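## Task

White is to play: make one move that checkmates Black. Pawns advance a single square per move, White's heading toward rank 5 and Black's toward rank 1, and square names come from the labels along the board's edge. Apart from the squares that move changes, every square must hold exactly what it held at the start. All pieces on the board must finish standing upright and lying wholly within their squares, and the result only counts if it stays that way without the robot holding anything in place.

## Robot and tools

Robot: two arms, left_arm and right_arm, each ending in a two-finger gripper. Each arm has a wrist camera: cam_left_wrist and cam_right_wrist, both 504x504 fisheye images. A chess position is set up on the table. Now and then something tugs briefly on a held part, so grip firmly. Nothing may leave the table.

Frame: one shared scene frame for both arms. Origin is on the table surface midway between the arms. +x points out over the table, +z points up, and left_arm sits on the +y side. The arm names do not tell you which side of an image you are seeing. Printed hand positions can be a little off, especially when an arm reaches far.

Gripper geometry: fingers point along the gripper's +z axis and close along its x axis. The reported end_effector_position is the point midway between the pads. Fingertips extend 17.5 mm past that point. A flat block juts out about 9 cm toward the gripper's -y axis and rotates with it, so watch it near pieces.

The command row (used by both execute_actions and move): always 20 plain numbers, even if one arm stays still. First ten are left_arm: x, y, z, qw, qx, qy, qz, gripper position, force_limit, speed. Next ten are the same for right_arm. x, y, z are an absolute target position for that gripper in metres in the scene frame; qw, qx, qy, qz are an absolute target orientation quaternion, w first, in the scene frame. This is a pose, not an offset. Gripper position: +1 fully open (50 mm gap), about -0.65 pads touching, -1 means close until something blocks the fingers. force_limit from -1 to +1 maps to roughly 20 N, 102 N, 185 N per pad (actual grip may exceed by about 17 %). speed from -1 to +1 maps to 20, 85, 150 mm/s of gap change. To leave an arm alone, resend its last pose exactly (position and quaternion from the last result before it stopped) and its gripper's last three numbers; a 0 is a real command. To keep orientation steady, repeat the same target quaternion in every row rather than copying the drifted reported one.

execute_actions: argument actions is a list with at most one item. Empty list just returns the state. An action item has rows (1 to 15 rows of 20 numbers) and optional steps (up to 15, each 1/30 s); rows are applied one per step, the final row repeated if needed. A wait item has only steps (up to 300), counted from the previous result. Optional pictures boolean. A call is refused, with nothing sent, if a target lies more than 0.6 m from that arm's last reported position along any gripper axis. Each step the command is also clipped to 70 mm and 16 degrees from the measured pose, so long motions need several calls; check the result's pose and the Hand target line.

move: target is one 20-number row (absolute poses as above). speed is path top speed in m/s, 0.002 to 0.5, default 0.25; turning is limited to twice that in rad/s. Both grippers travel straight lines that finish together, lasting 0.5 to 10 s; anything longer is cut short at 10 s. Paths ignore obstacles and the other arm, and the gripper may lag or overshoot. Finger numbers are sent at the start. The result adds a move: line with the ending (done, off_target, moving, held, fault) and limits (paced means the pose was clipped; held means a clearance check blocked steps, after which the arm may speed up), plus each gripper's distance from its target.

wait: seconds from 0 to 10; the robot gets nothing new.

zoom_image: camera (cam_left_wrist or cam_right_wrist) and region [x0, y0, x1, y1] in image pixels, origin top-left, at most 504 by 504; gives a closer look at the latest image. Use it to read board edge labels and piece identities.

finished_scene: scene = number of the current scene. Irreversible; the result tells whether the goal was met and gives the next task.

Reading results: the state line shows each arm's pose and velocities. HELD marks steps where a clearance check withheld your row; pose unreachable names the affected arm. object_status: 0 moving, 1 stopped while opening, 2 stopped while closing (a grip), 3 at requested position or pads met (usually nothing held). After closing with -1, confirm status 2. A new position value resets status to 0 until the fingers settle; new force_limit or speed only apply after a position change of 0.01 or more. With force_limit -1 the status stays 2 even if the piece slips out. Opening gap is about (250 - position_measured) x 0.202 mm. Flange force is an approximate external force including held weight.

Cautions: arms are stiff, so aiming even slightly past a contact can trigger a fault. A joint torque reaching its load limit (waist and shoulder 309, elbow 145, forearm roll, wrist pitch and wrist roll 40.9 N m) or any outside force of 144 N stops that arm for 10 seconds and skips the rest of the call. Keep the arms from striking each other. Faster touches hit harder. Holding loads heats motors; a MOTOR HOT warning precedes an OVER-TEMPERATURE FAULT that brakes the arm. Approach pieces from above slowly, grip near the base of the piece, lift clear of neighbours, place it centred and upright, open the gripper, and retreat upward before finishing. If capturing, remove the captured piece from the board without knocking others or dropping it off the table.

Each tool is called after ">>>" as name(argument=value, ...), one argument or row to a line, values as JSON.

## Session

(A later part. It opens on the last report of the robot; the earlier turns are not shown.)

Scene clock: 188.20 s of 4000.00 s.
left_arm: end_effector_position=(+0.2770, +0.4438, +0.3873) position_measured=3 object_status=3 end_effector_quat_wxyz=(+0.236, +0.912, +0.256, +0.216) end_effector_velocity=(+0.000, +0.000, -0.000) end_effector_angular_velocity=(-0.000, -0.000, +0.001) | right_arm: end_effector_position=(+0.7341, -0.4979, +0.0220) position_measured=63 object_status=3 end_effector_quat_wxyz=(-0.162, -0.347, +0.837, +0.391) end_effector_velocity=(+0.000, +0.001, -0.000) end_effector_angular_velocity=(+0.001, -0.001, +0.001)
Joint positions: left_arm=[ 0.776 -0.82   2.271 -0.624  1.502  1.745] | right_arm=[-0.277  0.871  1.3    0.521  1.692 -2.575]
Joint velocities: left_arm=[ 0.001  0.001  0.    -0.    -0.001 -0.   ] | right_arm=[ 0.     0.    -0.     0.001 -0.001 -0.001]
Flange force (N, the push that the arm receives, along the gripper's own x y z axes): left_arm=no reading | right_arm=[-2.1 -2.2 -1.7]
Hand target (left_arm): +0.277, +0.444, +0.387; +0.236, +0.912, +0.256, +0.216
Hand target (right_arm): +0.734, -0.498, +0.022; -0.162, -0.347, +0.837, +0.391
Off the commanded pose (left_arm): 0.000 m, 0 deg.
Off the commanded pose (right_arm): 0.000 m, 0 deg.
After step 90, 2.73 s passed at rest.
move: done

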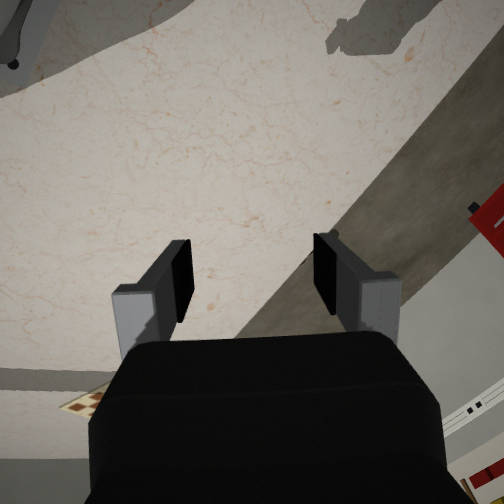

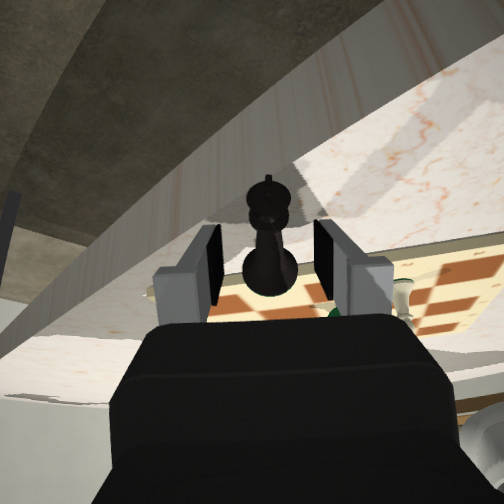

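>>> move(
  target=[0.277,0.4438,0.3873,0.236,0.912,0.256,0.216,1,0,0, 0.7341,-0.4979,0.0205,0.1617,0.3468,-0.8373,-0.3905,0.6,-0.6,-0.7],
  speed=0.003,
)

>>> move(
  target=[0.277,0.4438,0.3873,0.236,0.912,0.256,0.216,1,0,0, 0.7341,-0.4979,0.0205,0.1617,0.3468,-0.8373,-0.3905,-1,0,-0.8],
)

Scene clock: 194.33 s of 4000.00 s.
left_arm: end_effector_position=(+0.2770, +0.4438, +0.3873) position_measured=3 object_status=3 end_effector_quat_wxyz=(+0.236, +0.912, +0.256, +0.216) end_effector_velocity=(-0.000, -0.000, -0.000) end_effector_angular_velocity=(-0.000, +0.000, -0.000) | right_arm: end_effector_position=(+0.7341, -0.4979, +0.0206) position_measured=63 object_status=3 end_effector_quat_wxyz=(-0.162, -0.347, +0.837, +0.391) end_effector_velocity=(-0.001, +0.000, -0.001) end_effector_angular_velocity=(+0.000, +0.002, +0.001)
Joint positions: left_arm=[ 0.776 -0.82   2.271 -0.624  1.502  1.745] | right_arm=[-0.277  0.872  1.3    0.521  1.69  -2.576]
Joint velocities: left_arm=[ 0.    -0.001  0.001  0.     0.001  0.   ] | right_arm=[ 0.     0.001  0.    -0.     0.001 -0.   ]
Flange force (N, the push that the arm receives, along the gripper's own x y z axes): left_arm=no reading | right_arm=[-0.8 5.5 -8.8]
Hand target (left_arm): +0.277, +0.444, +0.387; +0.236, +0.912, +0.256, +0.216
Hand target (right_arm): +0.734, -0.498, +0.020; -0.162, -0.347, +0.837, +0.391
Off the commanded pose (left_arm): 0.000 m, 0 deg.
Off the commanded pose (right_arm): 0.000 m, 0 deg.
After step 90, 2.43 s passed at rest.
move: done

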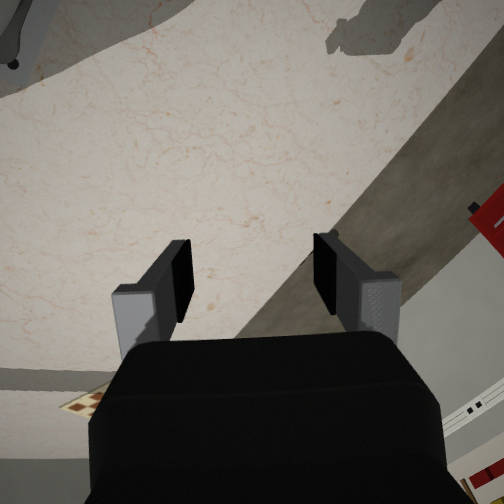

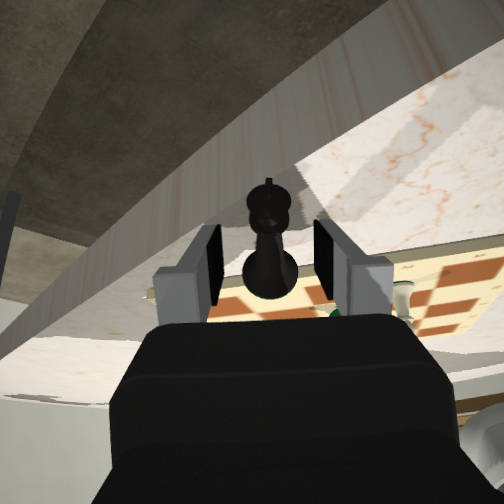

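Scene clock: 195.43 s of 4000.00 s.
left_arm: end_effector_position=(+0.2770, +0.4438, +0.3873) position_measured=3 object_status=3 end_effector_quat_wxyz=(+0.236, +0.912, +0.256, +0.216) end_effector_velocity=(-0.000, -0.000, +0.000) end_effector_angular_velocity=(-0.001, +0.001, -0.001) | right_arm: end_effector_position=(+0.7341, -0.4979, +0.0205) position_measured=202 object_status=2 end_effector_quat_wxyz=(-0.162, -0.347, +0.837, +0.390) end_effector_velocity=(-0.000, +0.000, +0.001) end_effector_angular_velocity=(+0.001, -0.000, +0.000)
Joint positions: left_arm=[ 0.776 -0.82   2.271 -0.624  1.502  1.745] | right_arm=[-0.277  0.872  1.3    0.521  1.69  -2.576]
Joint velocities: left_arm=[-0.     0.    -0.    -0.001  0.002  0.   ] | right_arm=[-0.    -0.001  0.     0.001  0.001 -0.001]
Flange force (N, the push that the arm receives, along the gripper's own x y z axes): left_arm=no reading | right_arm=[-2.5 7.0 -8.4]
Hand target (left_arm): +0.277, +0.444, +0.387; +0.236, +0.912, +0.256, +0.216
Hand target (right_arm): +0.734, -0.498, +0.020; -0.162, -0.347, +0.837, +0.391
Off the commanded pose (left_arm): 0.000 m, 0 deg.
Off the commanded pose (right_arm): 0.000 m, 0 deg.
move: done

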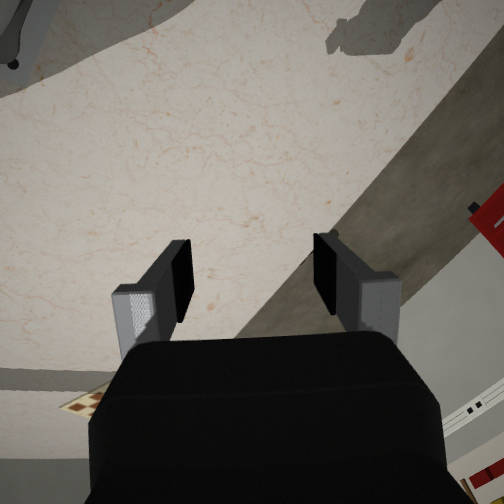

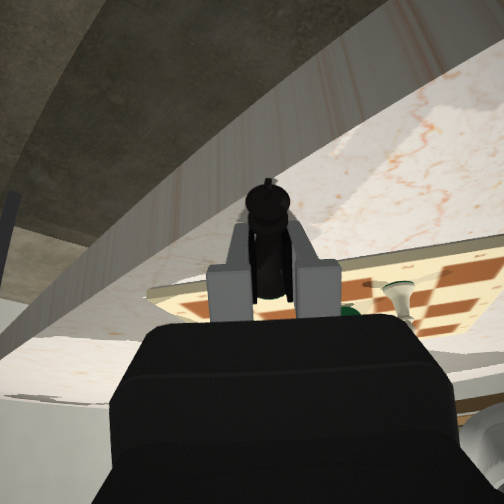

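>>> move(
  target=[0.277,0.4438,0.3873,0.236,0.912,0.256,0.216,1,0,0, 0.725,-0.495,0.07,0.1617,0.3468,-0.8373,-0.3905,-1,0,-0.8],
  speed=0.05,
)

>>> move(
  target=[0.277,0.4438,0.3873,0.236,0.912,0.256,0.216,1,0,0, 0.70,-0.49,0.12,0.3905,-0.3468,-0.8373,-0.1618,-1,0,-0.8],
  speed=0.3,
)

>>> move(
  target=[0.277,0.4438,0.3873,0.236,0.912,0.256,0.216,1,0,0, 0.6527,-0.4727,0.10,-0.3392,0.7992,0.4568,-0.1939,-1,0,-0.8],
  speed=0.3,
)

>>> move(
  target=[0.277,0.4438,0.3873,0.236,0.912,0.256,0.216,1,0,0, 0.6527,-0.4727,0.052,-0.3392,0.7992,0.4568,-0.1939,-1,0,-0.8],
  speed=0.04,
)

Scene clock: 215.13 s of 4000.00 s.
left_arm: end_effector_position=(+0.2770, +0.4438, +0.3873) position_measured=3 object_status=3 end_effector_quat_wxyz=(+0.236, +0.912, +0.256, +0.216) end_effector_velocity=(+0.000, -0.000, +0.001) end_effector_angular_velocity=(+0.000, -0.002, +0.000) | right_arm: end_effector_position=(+0.7250, -0.4950, +0.0700) position_measured=202 object_status=2 end_effector_quat_wxyz=(-0.162, -0.347, +0.837, +0.391) end_effector_velocity=(+0.000, +0.000, -0.001) end_effector_angular_velocity=(-0.000, +0.000, -0.001)
Joint positions: left_arm=[ 0.776 -0.82   2.271 -0.624  1.502  1.745] | right_arm=[-0.274  0.814  1.31   0.526  1.731 -2.55 ]
Joint velocities: left_arm=[ 0.    -0.    -0.001 -0.001 -0.    -0.   ] | right_arm=[ 0.     0.001  0.     0.001 -0.001  0.001]
Flange force (N, the push that the arm receives, along the gripper's own x y z axes): left_arm=no reading | right_arm=[-2.5 -2.8 -2.0]
Hand target (left_arm): +0.277, +0.444, +0.387; +0.236, +0.912, +0.256, +0.216
Hand target (right_arm): +0.725, -0.495, +0.070; -0.162, -0.347, +0.837, +0.391
Off the commanded pose (left_arm): 0.000 m, 0 deg.
Off the commanded pose (right_arm): 0.000 m, 0 deg.
After step 90, 15.43 s passed at rest.
move: done

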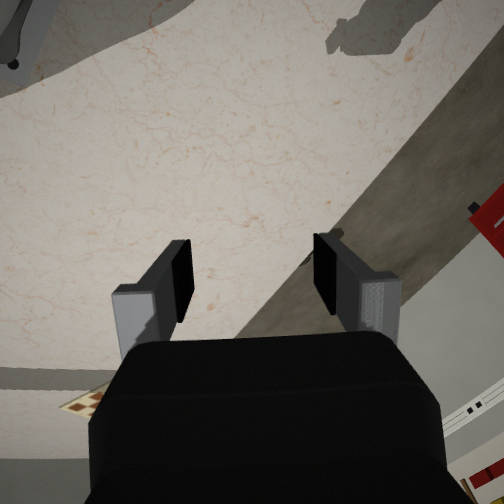

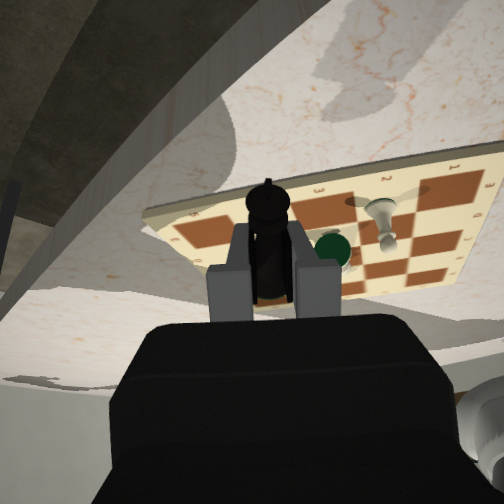

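Scene clock: 218.13 s of 4000.00 s.
left_arm: end_effector_position=(+0.2770, +0.4438, +0.3873) position_measured=3 object_status=3 end_effector_quat_wxyz=(+0.236, +0.912, +0.256, +0.216) end_effector_velocity=(-0.000, +0.000, +0.000) end_effector_angular_velocity=(+0.000, -0.000, +0.002) | right_arm: end_effector_position=(+0.7001, -0.4901, +0.1201) position_measured=202 object_status=2 end_effector_quat_wxyz=(-0.390, +0.347, +0.837, +0.162) end_effector_velocity=(-0.000, +0.000, -0.000) end_effector_angular_velocity=(+0.000, +0.002, +0.000)
Joint positions: left_arm=[ 0.776 -0.82   2.271 -0.624  1.502  1.745] | right_arm=[-0.262  0.793  1.286  0.538  1.764 -0.947]
Joint velocities: left_arm=[ 0.002 -0.001  0.     0.     0.    -0.   ] | right_arm=[-0.     0.     0.     0.     0.001  0.   ]
Flange force (N, the push that the arm receives, along the gripper's own x y z axes): left_arm=no reading | right_arm=[-1.7 2.9 -0.8]
Hand target (left_arm): +0.277, +0.444, +0.387; +0.236, +0.912, +0.256, +0.216
Hand target (right_arm): +0.700, -0.490, +0.120; -0.391, +0.347, +0.837, +0.162
Off the commanded pose (left_arm): 0.000 m, 0 deg.
Off the commanded pose (right_arm): 0.000 m, 0 deg.
move: done

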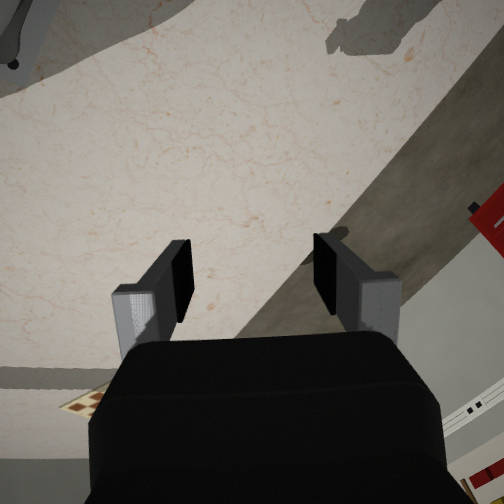

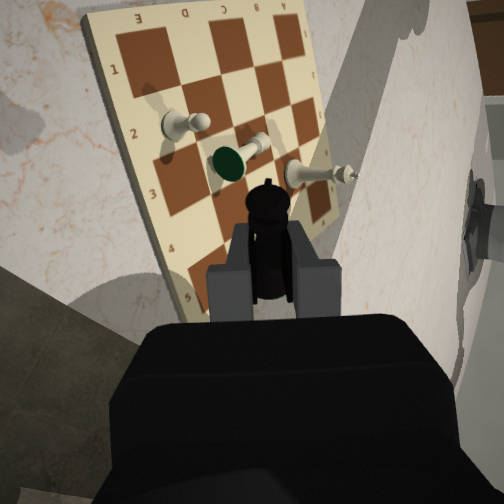

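Scene clock: 220.87 s of 4000.00 s.
left_arm: end_effector_position=(+0.2770, +0.4438, +0.3873) position_measured=3 object_status=3 end_effector_quat_wxyz=(+0.236, +0.912, +0.256, +0.216) end_effector_velocity=(+0.000, +0.000, +0.001) end_effector_angular_velocity=(+0.001, -0.002, +0.001) | right_arm: end_effector_position=(+0.6527, -0.4727, +0.1000) position_measured=202 object_status=2 end_effector_quat_wxyz=(-0.339, +0.799, +0.457, -0.194) end_effector_velocity=(+0.000, -0.000, -0.000) end_effector_angular_velocity=(+0.000, -0.001, -0.000)
Joint positions: left_arm=[ 0.776 -0.82   2.271 -0.624  1.502  1.745] | right_arm=[-0.215  0.774  1.369  0.363  1.723  0.428]
Joint velocities: left_arm=[ 0.    -0.001 -0.    -0.001 -0.001 -0.   ] | right_arm=[-0.     0.    -0.     0.    -0.001 -0.001]
Flange force (N, the push that the arm receives, along the gripper's own x y z axes): left_arm=no reading | right_arm=[1.2 4.2 -3.0]
Hand target (left_arm): +0.277, +0.444, +0.387; +0.236, +0.912, +0.256, +0.216
Hand target (right_arm): +0.653, -0.473, +0.100; -0.339, +0.799, +0.457, -0.194
Off the commanded pose (left_arm): 0.000 m, 0 deg.
Off the commanded pose (right_arm): 0.000 m, 0 deg.
move: done

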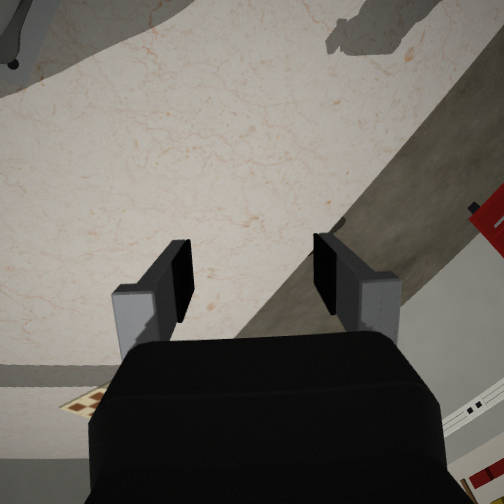

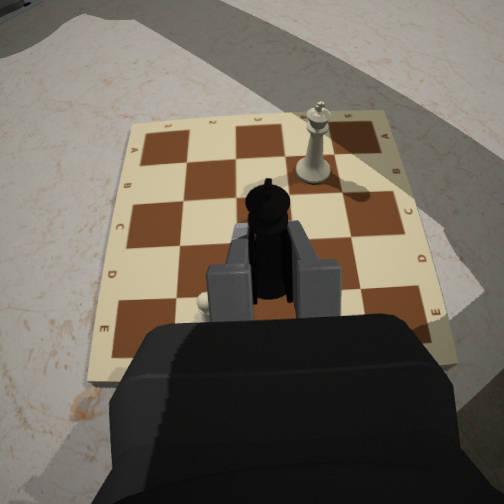

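Scene clock: 222.33 s of 4000.00 s.
left_arm: end_effector_position=(+0.2770, +0.4438, +0.3873) position_measured=3 object_status=3 end_effector_quat_wxyz=(+0.236, +0.912, +0.256, +0.216) end_effector_velocity=(-0.000, -0.000, +0.000) end_effector_angular_velocity=(-0.001, -0.000, +0.000) | right_arm: end_effector_position=(+0.6527, -0.4727, +0.0519) position_measured=202 object_status=2 end_effector_quat_wxyz=(-0.339, +0.799, +0.457, -0.194) end_effector_velocity=(-0.000, -0.000, +0.000) end_effector_angular_velocity=(+0.001, +0.002, +0.000)
Joint positions: left_arm=[ 0.776 -0.82   2.271 -0.624  1.502  1.745] | right_arm=[-0.215  0.819  1.385  0.36   1.666  0.406]
Joint velocities: left_arm=[ 0.001 -0.001  0.    -0.001  0.001 -0.   ] | right_arm=[-0.     0.     0.     0.     0.002 -0.   ]
Flange force (N, the push that the arm receives, along the gripper's own x y z axes): left_arm=no reading | right_arm=[0.4 2.7 -1.5]
Hand target (left_arm): +0.277, +0.444, +0.387; +0.236, +0.912, +0.256, +0.216
Hand target (right_arm): +0.653, -0.473, +0.052; -0.339, +0.799, +0.457, -0.194
Off the commanded pose (left_arm): 0.000 m, 0 deg.
Off the commanded pose (right_arm): 0.000 m, 0 deg.
move: done

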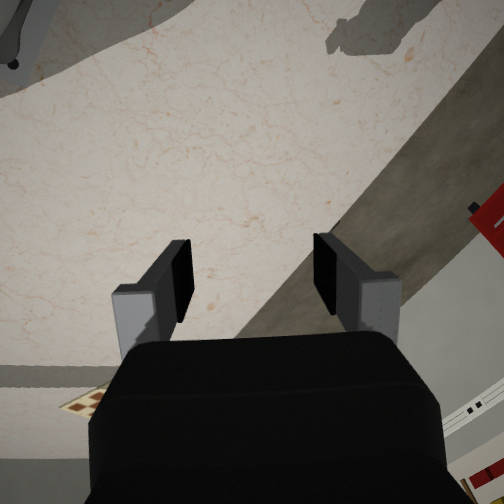

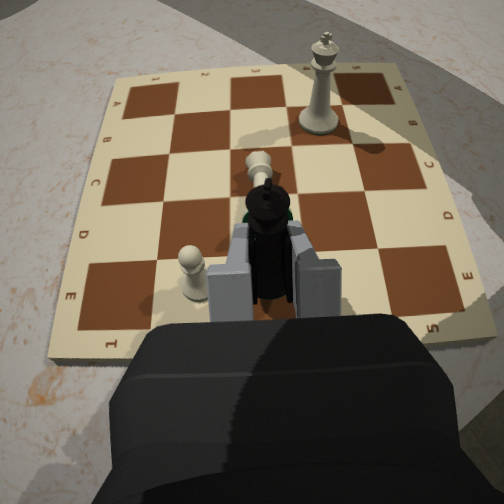

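>>> move(
  target=[0.277,0.4438,0.3873,0.236,0.912,0.256,0.216,1,0,0, 0.6535,-0.4732,0.045,-0.3392,0.7992,0.4568,-0.1939,-1,0,-0.8],
  speed=0.006,
)

>>> execute_actions(
  actions=[
    {"rows":[[0.277,0.4438,0.3873,0.236,0.912,0.256,0.216,1,0,0, 0.6535,-0.4732,0.044,-0.3392,0.7992,0.4568,-0.1939,-1,0,-0.8]],"steps":10},
  ],
  pictures=false,
)

Scene clock: 232.17 s of 4000.00 s.
left_arm: end_effector_position=(+0.2770, +0.4438, +0.3873) position_measured=3 object_status=3 end_effector_quat_wxyz=(+0.236, +0.912, +0.256, +0.216) end_effector_velocity=(-0.000, +0.000, -0.001) end_effector_angular_velocity=(+0.000, +0.001, +0.001) | right_arm: end_effector_position=(+0.6535, -0.4732, +0.0450) position_measured=202 object_status=2 end_effector_quat_wxyz=(-0.339, +0.799, +0.457, -0.194) end_effector_velocity=(+0.000, +0.000, -0.000) end_effector_angular_velocity=(-0.000, -0.000, -0.001)
Joint positions: left_arm=[ 0.776 -0.82   2.271 -0.624  1.502  1.745] | right_arm=[-0.215  0.827  1.385  0.36   1.659  0.403]
Joint velocities: left_arm=[ 0.    -0.     0.001  0.001 -0.001 -0.   ] | right_arm=[ 0.     0.     0.     0.    -0.001  0.001]
Flange force (N, the push that the arm receives, along the gripper's own x y z axes): left_arm=no reading | right_arm=[2.7 3.9 -1.6]
Hand target (left_arm): +0.277, +0.444, +0.387; +0.236, +0.912, +0.256, +0.216
Hand target (right_arm): +0.653, -0.473, +0.045; -0.339, +0.799, +0.457, -0.194
Off the commanded pose (left_arm): 0.000 m, 0 deg.
Off the commanded pose (right_arm): 0.000 m, 0 deg.
After step 90, 5.43 s passed at rest.
move: done

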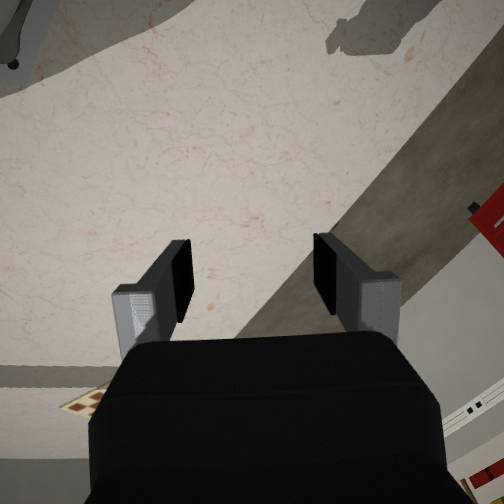

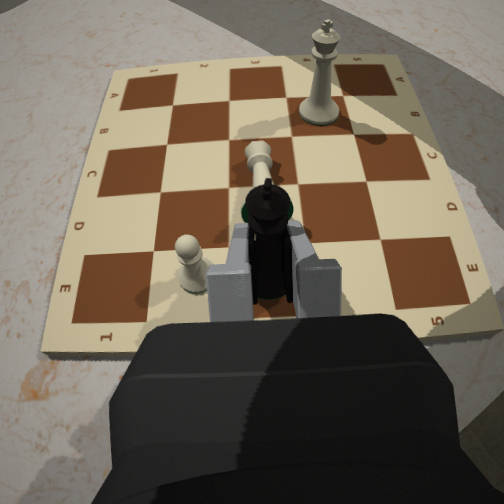

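Scene clock: 232.50 s of 4000.00 s.
left_arm: end_effector_position=(+0.2770, +0.4438, +0.3873) position_measured=3 object_status=3 end_effector_quat_wxyz=(+0.236, +0.912, +0.256, +0.216) end_effector_velocity=(+0.000, +0.000, +0.001) end_effector_angular_velocity=(+0.001, -0.001, +0.000) | right_arm: end_effector_position=(+0.6536, -0.4732, +0.0440) position_measured=202 object_status=2 end_effector_quat_wxyz=(-0.339, +0.799, +0.457, -0.194) end_effector_velocity=(+0.000, -0.000, +0.000) end_effector_angular_velocity=(+0.000, -0.001, +0.001)
Joint positions: left_arm=[ 0.776 -0.82   2.271 -0.624  1.502  1.745] | right_arm=[-0.215  0.828  1.385  0.36   1.658  0.403]
Joint velocities: left_arm=[ 0.001  0.    -0.002 -0.     0.001 -0.   ] | right_arm=[-0.    -0.    -0.    -0.     0.    -0.001]
Flange force (N, the push that the arm receives, along the gripper's own x y z axes): left_arm=no reading | right_arm=[2.1 2.2 -2.1]
Hand target (left_arm): +0.277, +0.444, +0.387; +0.236, +0.912, +0.256, +0.216
Hand target (right_arm): +0.653, -0.473, +0.044; -0.339, +0.799, +0.457, -0.194
Off the commanded pose (left_arm): 0.000 m, 0 deg.
Off the commanded pose (right_arm): 0.000 m, 0 deg.
Steps of this call (steps 1 to 10: all 10 steps of this action). Readings (end_effector_position | what the end effector reports):
1: left_arm (+0.2770, +0.4438, +0.3873) | right_arm (+0.6535, -0.4732, +0.0450) | left_arm position_measured=3 object_status=3 | right_arm position_measured=202 object_status=2
2: left_arm (+0.2770, +0.4438, +0.3873) | right_arm (+0.6536, -0.4732, +0.0446) | left_arm position_measured=3 object_status=3 | right_arm position_measured=202 object_status=2
4: left_arm (+0.2770, +0.4438, +0.3873) | right_arm (+0.6536, -0.4732, +0.0441) | left_arm position_measured=3 object_status=3 | right_arm position_measured=202 object_status=2
8: left_arm (+0.2770, +0.4438, +0.3873) | right_arm (+0.6536, -0.4732, +0.0440) | left_arm position_measured=3 object_status=3 | right_arm position_measured=202 object_status=2
10: the state above

>>> execute_actions(
  actions=[
    {"rows":[[0.277,0.4438,0.3873,0.236,0.912,0.256,0.216,1,0,0, 0.6535,-0.4732,0.043,-0.3392,0.7992,0.4568,-0.1939,-1,0,-0.8]],"steps":8},
  ],
  pictures=false,
)

>>> execute_actions(
  actions=[
    {"rows":[[0.277,0.4438,0.3873,0.236,0.912,0.256,0.216,1,0,0, 0.6535,-0.4732,0.042,-0.3392,0.7992,0.4568,-0.1939,-1,0,-0.8]],"steps":8},
  ],
  pictures=false,
)

Scene clock: 243.80 s of 4000.00 s.
left_arm: end_effector_position=(+0.2770, +0.4438, +0.3873) position_measured=3 object_status=3 end_effector_quat_wxyz=(+0.236, +0.912, +0.256, +0.216) end_effector_velocity=(+0.000, -0.000, +0.000) end_effector_angular_velocity=(-0.000, -0.001, +0.000) | right_arm: end_effector_position=(+0.6535, -0.4732, +0.0431) position_measured=202 object_status=2 end_effector_quat_wxyz=(-0.339, +0.799, +0.457, -0.194) end_effector_velocity=(-0.000, +0.000, +0.000) end_effector_angular_velocity=(-0.001, +0.001, -0.000)
Joint positions: left_arm=[ 0.776 -0.82   2.271 -0.624  1.502  1.745] | right_arm=[-0.215  0.829  1.386  0.36   1.657  0.402]
Joint velocities: left_arm=[-0.    -0.    -0.    -0.001 -0.    -0.   ] | right_arm=[ 0.     0.    -0.    -0.     0.001  0.001]
Flange force (N, the push that the arm receives, along the gripper's own x y z axes): left_arm=no reading | right_arm=[1.0 1.8 -1.3]
Hand target (left_arm): +0.277, +0.444, +0.387; +0.236, +0.912, +0.256, +0.216
Hand target (right_arm): +0.653, -0.473, +0.043; -0.339, +0.799, +0.457, -0.194
Off the commanded pose (left_arm): 0.000 m, 0 deg.
Off the commanded pose (right_arm): 0.000 m, 0 deg.
Steps of this call (steps 1 to 90: nothing new was sent; then 8.03 s passed at rest; steps 91 to 98: all 8 steps of this action). Readings (end_effector_position | what the end effector reports):
91: left_arm (+0.2770, +0.4438, +0.3873) | right_arm (+0.6535, -0.4732, +0.0440) | left_arm position_measured=3 object_status=3 | right_arm position_measured=202 object_status=2
92: left_arm (+0.2770, +0.4438, +0.3873) | right_arm (+0.6536, -0.4732, +0.0437) | left_arm position_measured=3 object_status=3 | right_arm position_measured=202 object_status=2
94: left_arm (+0.2770, +0.4438, +0.3873) | right_arm (+0.6535, -0.4732, +0.0431) | left_arm position_measured=3 object_status=3 | right_arm position_measured=202 object_status=2
98: the state above

Scene clock: 244.07 s of 4000.00 s.
left_arm: end_effector_position=(+0.2770, +0.4438, +0.3873) position_measured=3 object_status=3 end_effector_quat_wxyz=(+0.236, +0.912, +0.256, +0.216) end_effector_velocity=(+0.000, +0.001, +0.000) end_effector_angular_velocity=(+0.001, +0.000, +0.002) | right_arm: end_effector_position=(+0.6535, -0.4732, +0.0420) position_measured=202 object_status=2 end_effector_quat_wxyz=(-0.339, +0.799, +0.457, -0.194) end_effector_velocity=(+0.001, -0.000, +0.000) end_effector_angular_velocity=(-0.001, -0.004, -0.000)
Joint positions: left_arm=[ 0.776 -0.82   2.271 -0.624  1.502  1.745] | right_arm=[-0.215  0.83   1.386  0.36   1.655  0.402]
Joint velocities: left_arm=[ 0.001  0.001 -0.     0.001 -0.001  0.   ] | right_arm=[ 0.    -0.001 -0.002 -0.001 -0.002  0.   ]
Flange force (N, the push that the arm receives, along the gripper's own x y z axes): left_arm=no reading | right_arm=[2.4 2.6 -2.9]
Hand target (left_arm): +0.277, +0.444, +0.387; +0.236, +0.912, +0.256, +0.216
Hand target (right_arm): +0.653, -0.473, +0.042; -0.339, +0.799, +0.457, -0.194
Off the commanded pose (left_arm): 0.000 m, 0 deg.
Off the commanded pose (right_arm): 0.000 m, 0 deg.
Steps of this call (steps 1 to 8: all 8 steps of this action). Readings (end_effector_position | what the end effector reports):
1: left_arm (+0.2770, +0.4438, +0.3873) | right_arm (+0.6535, -0.4732, +0.0430) | left_arm position_measured=3 object_status=3 | right_arm position_measured=202 object_status=2
2: left_arm (+0.2770, +0.4438, +0.3873) | right_arm (+0.6536, -0.4732, +0.0426) | left_arm position_measured=3 object_status=3 | right_arm position_measured=202 object_status=2
4: left_arm (+0.2770, +0.4438, +0.3873) | right_arm (+0.6535, -0.4732, +0.0420) | left_arm position_measured=3 object_status=3 | right_arm position_measured=202 object_status=2
8: the state above

>>> execute_actions(
  actions=[
    {"rows":[[0.277,0.4438,0.3873,0.236,0.912,0.256,0.216,1,0,0, 0.6535,-0.4732,0.0412,-0.3392,0.7992,0.4568,-0.1939,-1,0,-0.8]],"steps":8},
  ],
  pictures=false,
)

>>> execute_actions(
  actions=[
    {"rows":[[0.277,0.4438,0.3873,0.236,0.912,0.256,0.216,1,0,0, 0.6535,-0.4732,0.0404,-0.3392,0.7992,0.4568,-0.1939,-1,0,-0.8]],"steps":8},
  ],
)

Scene clock: 251.03 s of 4000.00 s.
left_arm: end_effector_position=(+0.2770, +0.4438, +0.3873) position_measured=3 object_status=3 end_effector_quat_wxyz=(+0.236, +0.912, +0.256, +0.216) end_effector_velocity=(-0.000, +0.000, +0.000) end_effector_angular_velocity=(+0.000, +0.001, +0.000) | right_arm: end_effector_position=(+0.6535, -0.4732, +0.0412) position_measured=202 object_status=2 end_effector_quat_wxyz=(-0.339, +0.799, +0.457, -0.194) end_effector_velocity=(-0.000, +0.000, +0.000) end_effector_angular_velocity=(+0.001, +0.001, +0.000)
Joint positions: left_arm=[ 0.776 -0.82   2.271 -0.624  1.502  1.745] | right_arm=[-0.215  0.83   1.386  0.36   1.655  0.402]
Joint velocities: left_arm=[ 0.    -0.    -0.     0.001  0.001 -0.   ] | right_arm=[ 0.     0.    -0.     0.     0.001 -0.   ]
Flange force (N, the push that the arm receives, along the gripper's own x y z axes): left_arm=no reading | right_arm=[0.9 0.7 -1.5]
Hand target (left_arm): +0.277, +0.444, +0.387; +0.236, +0.912, +0.256, +0.216
Hand target (right_arm): +0.653, -0.473, +0.041; -0.339, +0.799, +0.457, -0.194
Off the commanded pose (left_arm): 0.000 m, 0 deg.
Off the commanded pose (right_arm): 0.000 m, 0 deg.
Steps of this call (steps 1 to 90: nothing new was sent; then 3.70 s passed at rest; steps 91 to 98: all 8 steps of this action). Readings (end_effector_position | what the end effector reports):
91: left_arm (+0.2770, +0.4438, +0.3873) | right_arm (+0.6535, -0.4732, +0.0420) | left_arm position_measured=3 object_status=3 | right_arm position_measured=202 object_status=2
92: left_arm (+0.2770, +0.4438, +0.3873) | right_arm (+0.6536, -0.4732, +0.0417) | left_arm position_measured=3 object_status=3 | right_arm position_measured=202 object_status=2
94: left_arm (+0.2770, +0.4438, +0.3873) | right_arm (+0.6535, -0.4732, +0.0412) | left_arm position_measured=3 object_status=3 | right_arm position_measured=202 object_status=2
98: the state above

Scene clock: 251.30 s of 4000.00 s.
left_arm: end_effector_position=(+0.2770, +0.4438, +0.3873) position_measured=3 object_status=3 end_effector_quat_wxyz=(+0.236, +0.912, +0.256, +0.216) end_effector_velocity=(-0.000, -0.000, -0.000) end_effector_angular_velocity=(-0.002, +0.000, +0.000) | right_arm: end_effector_position=(+0.6535, -0.4732, +0.0404) position_measured=202 object_status=2 end_effector_quat_wxyz=(-0.339, +0.799, +0.457, -0.194) end_effector_velocity=(+0.000, +0.000, -0.000) end_effector_angular_velocity=(-0.000, -0.001, -0.000)
Joint positions: left_arm=[ 0.776 -0.82   2.271 -0.624  1.502  1.745] | right_arm=[-0.215  0.831  1.386  0.36   1.654  0.401]
Joint velocities: left_arm=[ 0.001  0.     0.    -0.001  0.001 -0.   ] | right_arm=[ 0.  0. -0. -0. -0. -0.]
Flange force (N, the push that the arm receives, along the gripper's own x y z axes): left_arm=no reading | right_arm=[2.1 1.8 -2.3]
Hand target (left_arm): +0.277, +0.444, +0.387; +0.236, +0.912, +0.256, +0.216
Hand target (right_arm): +0.653, -0.473, +0.040; -0.339, +0.799, +0.457, -0.194
Off the commanded pose (left_arm): 0.000 m, 0 deg.
Off the commanded pose (right_arm): 0.000 m, 0 deg.
Steps of this call (steps 1 to 8: all 8 steps of this action). Readings (end_effector_position | what the end effector reports):
1: left_arm (+0.2770, +0.4438, +0.3873) | right_arm (+0.6535, -0.4732, +0.0412) | left_arm position_measured=3 object_status=3 | right_arm position_measured=202 object_status=2
2: left_arm (+0.2770, +0.4438, +0.3873) | right_arm (+0.6535, -0.4732, +0.0409) | left_arm position_measured=3 object_status=3 | right_arm position_measured=202 object_status=2
4: left_arm (+0.2770, +0.4438, +0.3873) | right_arm (+0.6535, -0.4732, +0.0404) | left_arm position_measured=3 object_status=3 | right_arm position_measured=202 object_status=2
8: the state above

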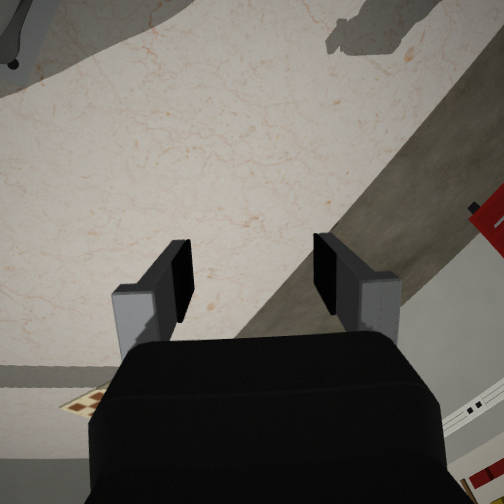

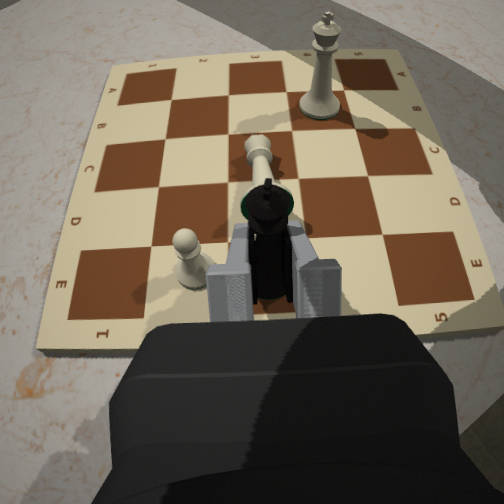

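>>> execute_actions(
  actions=[
    {"rows":[[0.277,0.4438,0.3873,0.236,0.912,0.256,0.216,1,0,0, 0.6535,-0.4732,0.0396,-0.3392,0.7992,0.4568,-0.1939,-1,0,-0.8]],"steps":8},
  ],
  pictures=false,
)

>>> execute_actions(
  actions=[
    {"rows":[[0.277,0.4438,0.3873,0.236,0.912,0.256,0.216,1,0,0, 0.6535,-0.4732,0.0388,-0.3392,0.7992,0.4568,-0.1939,-1,0,-0.8]],"steps":8},
  ],
  pictures=false,
)

Scene clock: 257.70 s of 4000.00 s.
left_arm: end_effector_position=(+0.2770, +0.4438, +0.3873) position_measured=3 object_status=3 end_effector_quat_wxyz=(+0.236, +0.912, +0.256, +0.216) end_effector_velocity=(+0.000, -0.000, -0.000) end_effector_angular_velocity=(-0.001, -0.000, -0.000) | right_arm: end_effector_position=(+0.6536, -0.4732, +0.0397) position_measured=202 object_status=2 end_effector_quat_wxyz=(-0.339, +0.799, +0.457, -0.194) end_effector_velocity=(-0.001, +0.000, -0.000) end_effector_angular_velocity=(+0.000, +0.003, +0.001)
Joint positions: left_arm=[ 0.776 -0.82   2.271 -0.624  1.502  1.745] | right_arm=[-0.215  0.832  1.386  0.36   1.653  0.401]
Joint velocities: left_arm=[-0.     0.001  0.001 -0.001 -0.001 -0.   ] | right_arm=[ 0.     0.     0.001 -0.     0.002  0.   ]
Flange force (N, the push that the arm receives, along the gripper's own x y z axes): left_arm=no reading | right_arm=[1.6 3.4 -1.9]
Hand target (left_arm): +0.277, +0.444, +0.387; +0.236, +0.912, +0.256, +0.216
Hand target (right_arm): +0.653, -0.473, +0.040; -0.339, +0.799, +0.457, -0.194
Off the commanded pose (left_arm): 0.000 m, 0 deg.
Off the commanded pose (right_arm): 0.000 m, 0 deg.
Steps of this call (steps 1 to 90: nothing new was sent; then 3.13 s passed at rest; steps 91 to 98: all 8 steps of this action). Readings (end_effector_position | what the end effector reports):
91: left_arm (+0.2770, +0.4438, +0.3873) | right_arm (+0.6535, -0.4732, +0.0404) | left_arm position_measured=3 object_status=3 | right_arm position_measured=202 object_status=2
92: left_arm (+0.2770, +0.4438, +0.3873) | right_arm (+0.6536, -0.4732, +0.0401) | left_arm position_measured=3 object_status=3 | right_arm position_measured=202 object_status=2
94: left_arm (+0.2770, +0.4438, +0.3873) | right_arm (+0.6536, -0.4732, +0.0397) | left_arm position_measured=3 object_status=3 | right_arm position_measured=202 object_status=2
98: the state above

Scene clock: 257.97 s of 4000.00 s.
left_arm: end_effector_position=(+0.2770, +0.4438, +0.3873) position_measured=3 object_status=3 end_effector_quat_wxyz=(+0.236, +0.912, +0.256, +0.216) end_effector_velocity=(+0.000, +0.001, +0.000) end_effector_angular_velocity=(+0.002, -0.001, +0.001) | right_arm: end_effector_position=(+0.6536, -0.4732, +0.0388) position_measured=202 object_status=2 end_effector_quat_wxyz=(-0.339, +0.799, +0.457, -0.194) end_effector_velocity=(-0.000, +0.000, +0.001) end_effector_angular_velocity=(+0.000, -0.001, +0.000)
Joint positions: left_arm=[ 0.776 -0.82   2.271 -0.624  1.502  1.745] | right_arm=[-0.215  0.833  1.386  0.36   1.652  0.401]
Joint velocities: left_arm=[ 0.    -0.    -0.     0.001 -0.002  0.   ] | right_arm=[-0.    -0.001  0.     0.    -0.    -0.   ]
Flange force (N, the push that the arm receives, along the gripper's own x y z axes): left_arm=no reading | right_arm=[4.7 2.5 -3.6]
Hand target (left_arm): +0.277, +0.444, +0.387; +0.236, +0.912, +0.256, +0.216
Hand target (right_arm): +0.653, -0.473, +0.039; -0.339, +0.799, +0.457, -0.194
Off the commanded pose (left_arm): 0.000 m, 0 deg.
Off the commanded pose (right_arm): 0.000 m, 0 deg.
Steps of this call (steps 1 to 8: all 8 steps of this action). Readings (end_effector_position | what the end effector reports):
1: left_arm (+0.2770, +0.4438, +0.3873) | right_arm (+0.6536, -0.4732, +0.0397) | left_arm position_measured=3 object_status=3 | right_arm position_measured=202 object_status=2
2: left_arm (+0.2770, +0.4438, +0.3873) | right_arm (+0.6537, -0.4732, +0.0393) | left_arm position_measured=3 object_status=3 | right_arm position_measured=202 object_status=2
4: left_arm (+0.2770, +0.4438, +0.3873) | right_arm (+0.6537, -0.4732, +0.0389) | left_arm position_measured=3 object_status=3 | right_arm position_measured=202 object_status=2
8: the state above

>>> execute_actions(
  actions=[
    {"rows":[[0.277,0.4438,0.3873,0.236,0.912,0.256,0.216,1,0,0, 0.6535,-0.4732,0.0382,-0.3392,0.7992,0.4568,-0.1939,-1,0,-0.8]],"steps":8},
  ],
)

Scene clock: 262.60 s of 4000.00 s.
left_arm: end_effector_position=(+0.2770, +0.4438, +0.3873) position_measured=3 object_status=3 end_effector_quat_wxyz=(+0.236, +0.912, +0.256, +0.216) end_effector_velocity=(+0.000, -0.000, -0.000) end_effector_angular_velocity=(-0.002, +0.001, -0.001) | right_arm: end_effector_position=(+0.6535, -0.4732, +0.0382) position_measured=202 object_status=2 end_effector_quat_wxyz=(-0.339, +0.799, +0.457, -0.194) end_effector_velocity=(+0.000, -0.000, +0.001) end_effector_angular_velocity=(-0.001, -0.001, -0.001)
Joint positions: left_arm=[ 0.776 -0.82   2.271 -0.624  1.502  1.745] | right_arm=[-0.215  0.833  1.387  0.36   1.651  0.4  ]
Joint velocities: left_arm=[-0.     0.001  0.001 -0.001  0.001  0.   ] | right_arm=[-0.    -0.001 -0.    -0.    -0.     0.001]
Flange force (N, the push that the arm receives, along the gripper's own x y z axes): left_arm=no reading | right_arm=[1.7 -0.4 -3.3]
Hand target (left_arm): +0.277, +0.444, +0.387; +0.236, +0.912, +0.256, +0.216
Hand target (right_arm): +0.653, -0.473, +0.038; -0.339, +0.799, +0.457, -0.194
Off the commanded pose (left_arm): 0.000 m, 0 deg.
Off the commanded pose (right_arm): 0.000 m, 0 deg.
Steps of this call (steps 1 to 90: nothing new was sent; then 1.37 s passed at rest; steps 91 to 98: all 8 steps of this action). Readings (end_effector_position | what the end effector reports):
91: left_arm (+0.2770, +0.4438, +0.3873) | right_arm (+0.6535, -0.4732, +0.0388) | left_arm position_measured=3 object_status=3 | right_arm position_measured=202 object_status=2
92: left_arm (+0.2770, +0.4438, +0.3873) | right_arm (+0.6535, -0.4732, +0.0386) | left_arm position_measured=3 object_status=3 | right_arm position_measured=202 object_status=2
94: left_arm (+0.2770, +0.4438, +0.3873) | right_arm (+0.6535, -0.4732, +0.0382) | left_arm position_measured=3 object_status=3 | right_arm position_measured=202 object_status=2
98: the state above

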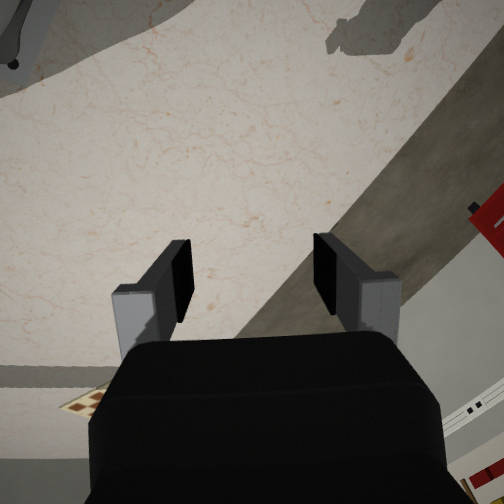

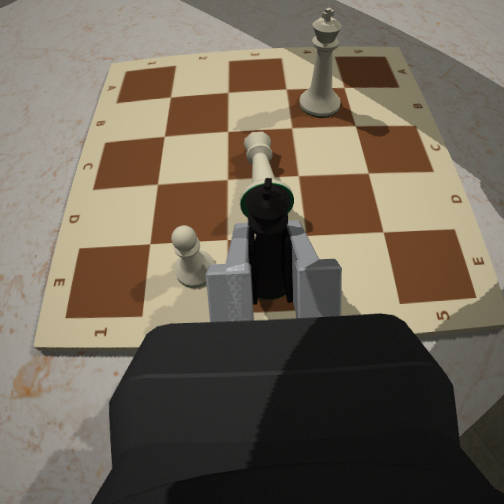

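>>> execute_actions(
  actions=[
    {"rows":[[0.277,0.4438,0.3873,0.236,0.912,0.256,0.216,1,0,0, 0.6535,-0.4732,0.0377,-0.3392,0.7992,0.4568,-0.1939,-1,0,-0.8]],"steps":8},
  ],
  pictures=false,
)

>>> move(
  target=[0.277,0.4438,0.3873,0.236,0.912,0.256,0.216,1,0,0, 0.6535,-0.4732,0.0377,-0.3392,0.7992,0.4568,-0.1939,0.0,0,-0.8],
)

>>> move(
  target=[0.277,0.4438,0.3873,0.236,0.912,0.256,0.216,1,0,0, 0.6845,-0.4915,0.0725,-0.3392,0.7992,0.4568,-0.1939,0.0,0,-0.8],
  speed=0.05,
)

Scene clock: 274.73 s of 4000.00 s.
left_arm: end_effector_position=(+0.2770, +0.4438, +0.3873) position_measured=3 object_status=3 end_effector_quat_wxyz=(+0.236, +0.912, +0.256, +0.216) end_effector_velocity=(+0.000, +0.000, -0.000) end_effector_angular_velocity=(+0.001, -0.000, +0.000) | right_arm: end_effector_position=(+0.6535, -0.4732, +0.0378) position_measured=202 object_status=2 end_effector_quat_wxyz=(-0.339, +0.799, +0.457, -0.194) end_effector_velocity=(+0.000, -0.000, -0.001) end_effector_angular_velocity=(-0.000, -0.001, -0.001)
Joint positions: left_arm=[ 0.776 -0.82   2.271 -0.624  1.502  1.745] | right_arm=[-0.215  0.834  1.387  0.36   1.651  0.4  ]
Joint velocities: left_arm=[-0.     0.     0.     0.    -0.001  0.   ] | right_arm=[-0.     0.001 -0.     0.    -0.002  0.   ]
Flange force (N, the push that the arm receives, along the gripper's own x y z axes): left_arm=no reading | right_arm=[-1.4 -15.0 -14.3]
Hand target (left_arm): +0.277, +0.444, +0.387; +0.236, +0.912, +0.256, +0.216
Hand target (right_arm): +0.653, -0.473, +0.038; -0.339, +0.799, +0.457, -0.194
Off the commanded pose (left_arm): 0.000 m, 0 deg.
Off the commanded pose (right_arm): 0.000 m, 0 deg.
Steps of this call (steps 1 to 90: nothing new was sent; then 8.87 s passed at rest; steps 91 to 98: all 8 steps of this action). Readings (end_effector_position | what the end effector reports):
91: left_arm (+0.2770, +0.4438, +0.3873) | right_arm (+0.6535, -0.4732, +0.0382) | left_arm position_measured=3 object_status=3 | right_arm position_measured=202 object_status=2
92: left_arm (+0.2770, +0.4438, +0.3873) | right_arm (+0.6535, -0.4732, +0.0380) | left_arm position_measured=3 object_status=3 | right_arm position_measured=202 object_status=2
94: left_arm (+0.2770, +0.4438, +0.3873) | right_arm (+0.6535, -0.4732, +0.0379) | left_arm position_measured=3 object_status=3 | right_arm position_measured=202 object_status=2
98: the state above

Scene clock: 275.67 s of 4000.00 s.
left_arm: end_effector_position=(+0.2770, +0.4438, +0.3873) position_measured=3 object_status=3 end_effector_quat_wxyz=(+0.236, +0.912, +0.256, +0.216) end_effector_velocity=(-0.000, -0.001, -0.000) end_effector_angular_velocity=(-0.002, +0.001, -0.001) | right_arm: end_effector_position=(+0.6535, -0.4732, +0.0376) position_measured=152 object_status=3 end_effector_quat_wxyz=(-0.339, +0.799, +0.457, -0.194) end_effector_velocity=(-0.000, -0.000, +0.000) end_effector_angular_velocity=(-0.000, +0.001, -0.001)
Joint positions: left_arm=[ 0.776 -0.82   2.271 -0.624  1.502  1.745] | right_arm=[-0.215  0.834  1.387  0.36   1.65   0.4  ]
Joint velocities: left_arm=[ 0.     0.     0.    -0.001  0.002  0.   ] | right_arm=[-0.    -0.     0.     0.     0.001  0.001]
Flange force (N, the push that the arm receives, along the gripper's own x y z axes): left_arm=no reading | right_arm=[1.1 1.9 -2.1]
Hand target (left_arm): +0.277, +0.444, +0.387; +0.236, +0.912, +0.256, +0.216
Hand target (right_arm): +0.654, -0.473, +0.038; -0.339, +0.799, +0.457, -0.194
Off the commanded pose (left_arm): 0.000 m, 0 deg.
Off the commanded pose (right_arm): 0.000 m, 0 deg.
move: done

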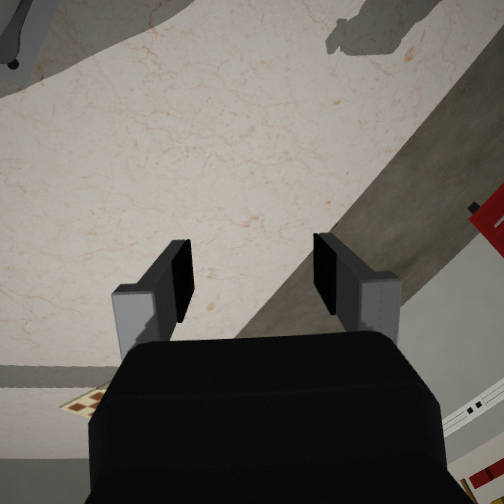

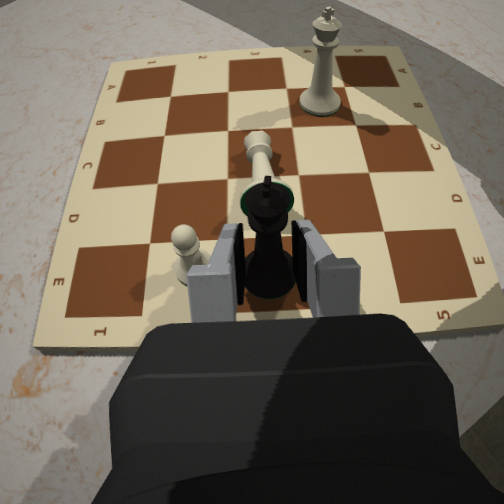

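Scene clock: 276.93 s of 4000.00 s.
left_arm: end_effector_position=(+0.2770, +0.4438, +0.3873) position_measured=3 object_status=3 end_effector_quat_wxyz=(+0.236, +0.912, +0.256, +0.216) end_effector_velocity=(-0.000, +0.000, -0.000) end_effector_angular_velocity=(+0.001, -0.000, +0.000) | right_arm: end_effector_position=(+0.6845, -0.4915, +0.0725) position_measured=152 object_status=3 end_effector_quat_wxyz=(-0.339, +0.799, +0.457, -0.194) end_effector_velocity=(-0.001, -0.000, -0.000) end_effector_angular_velocity=(+0.001, +0.002, +0.001)
Joint positions: left_arm=[ 0.776 -0.82   2.271 -0.624  1.502  1.745] | right_arm=[-0.234  0.843  1.293  0.351  1.736  0.415]
Joint velocities: left_arm=[-0.    -0.    -0.     0.001 -0.001  0.   ] | right_arm=[ 0.     0.001  0.001 -0.     0.001 -0.001]
Flange force (N, the push that the arm receives, along the gripper's own x y z axes): left_arm=no reading | right_arm=[1.5 2.5 -2.0]
Hand target (left_arm): +0.277, +0.444, +0.387; +0.236, +0.912, +0.256, +0.216
Hand target (right_arm): +0.685, -0.491, +0.073; -0.339, +0.799, +0.457, -0.194
Off the commanded pose (left_arm): 0.000 m, 0 deg.
Off the commanded pose (right_arm): 0.000 m, 0 deg.
move: done

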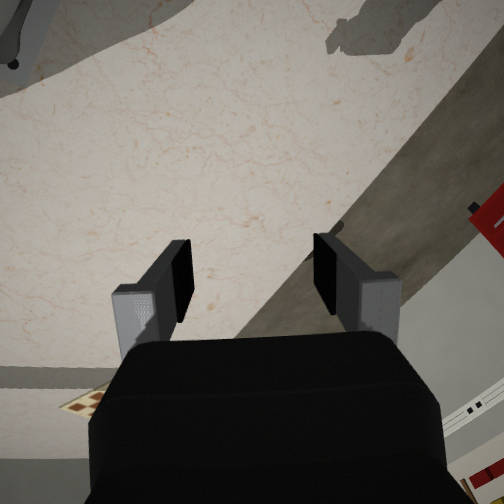

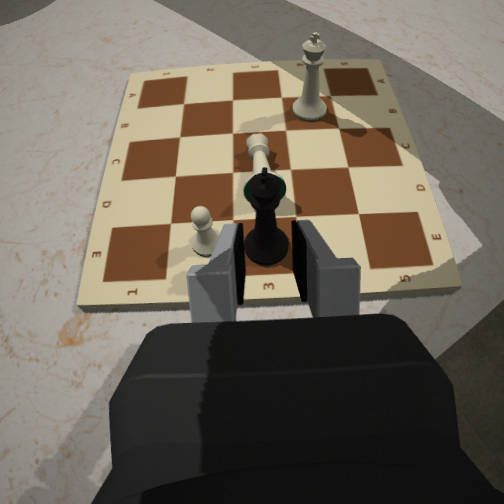

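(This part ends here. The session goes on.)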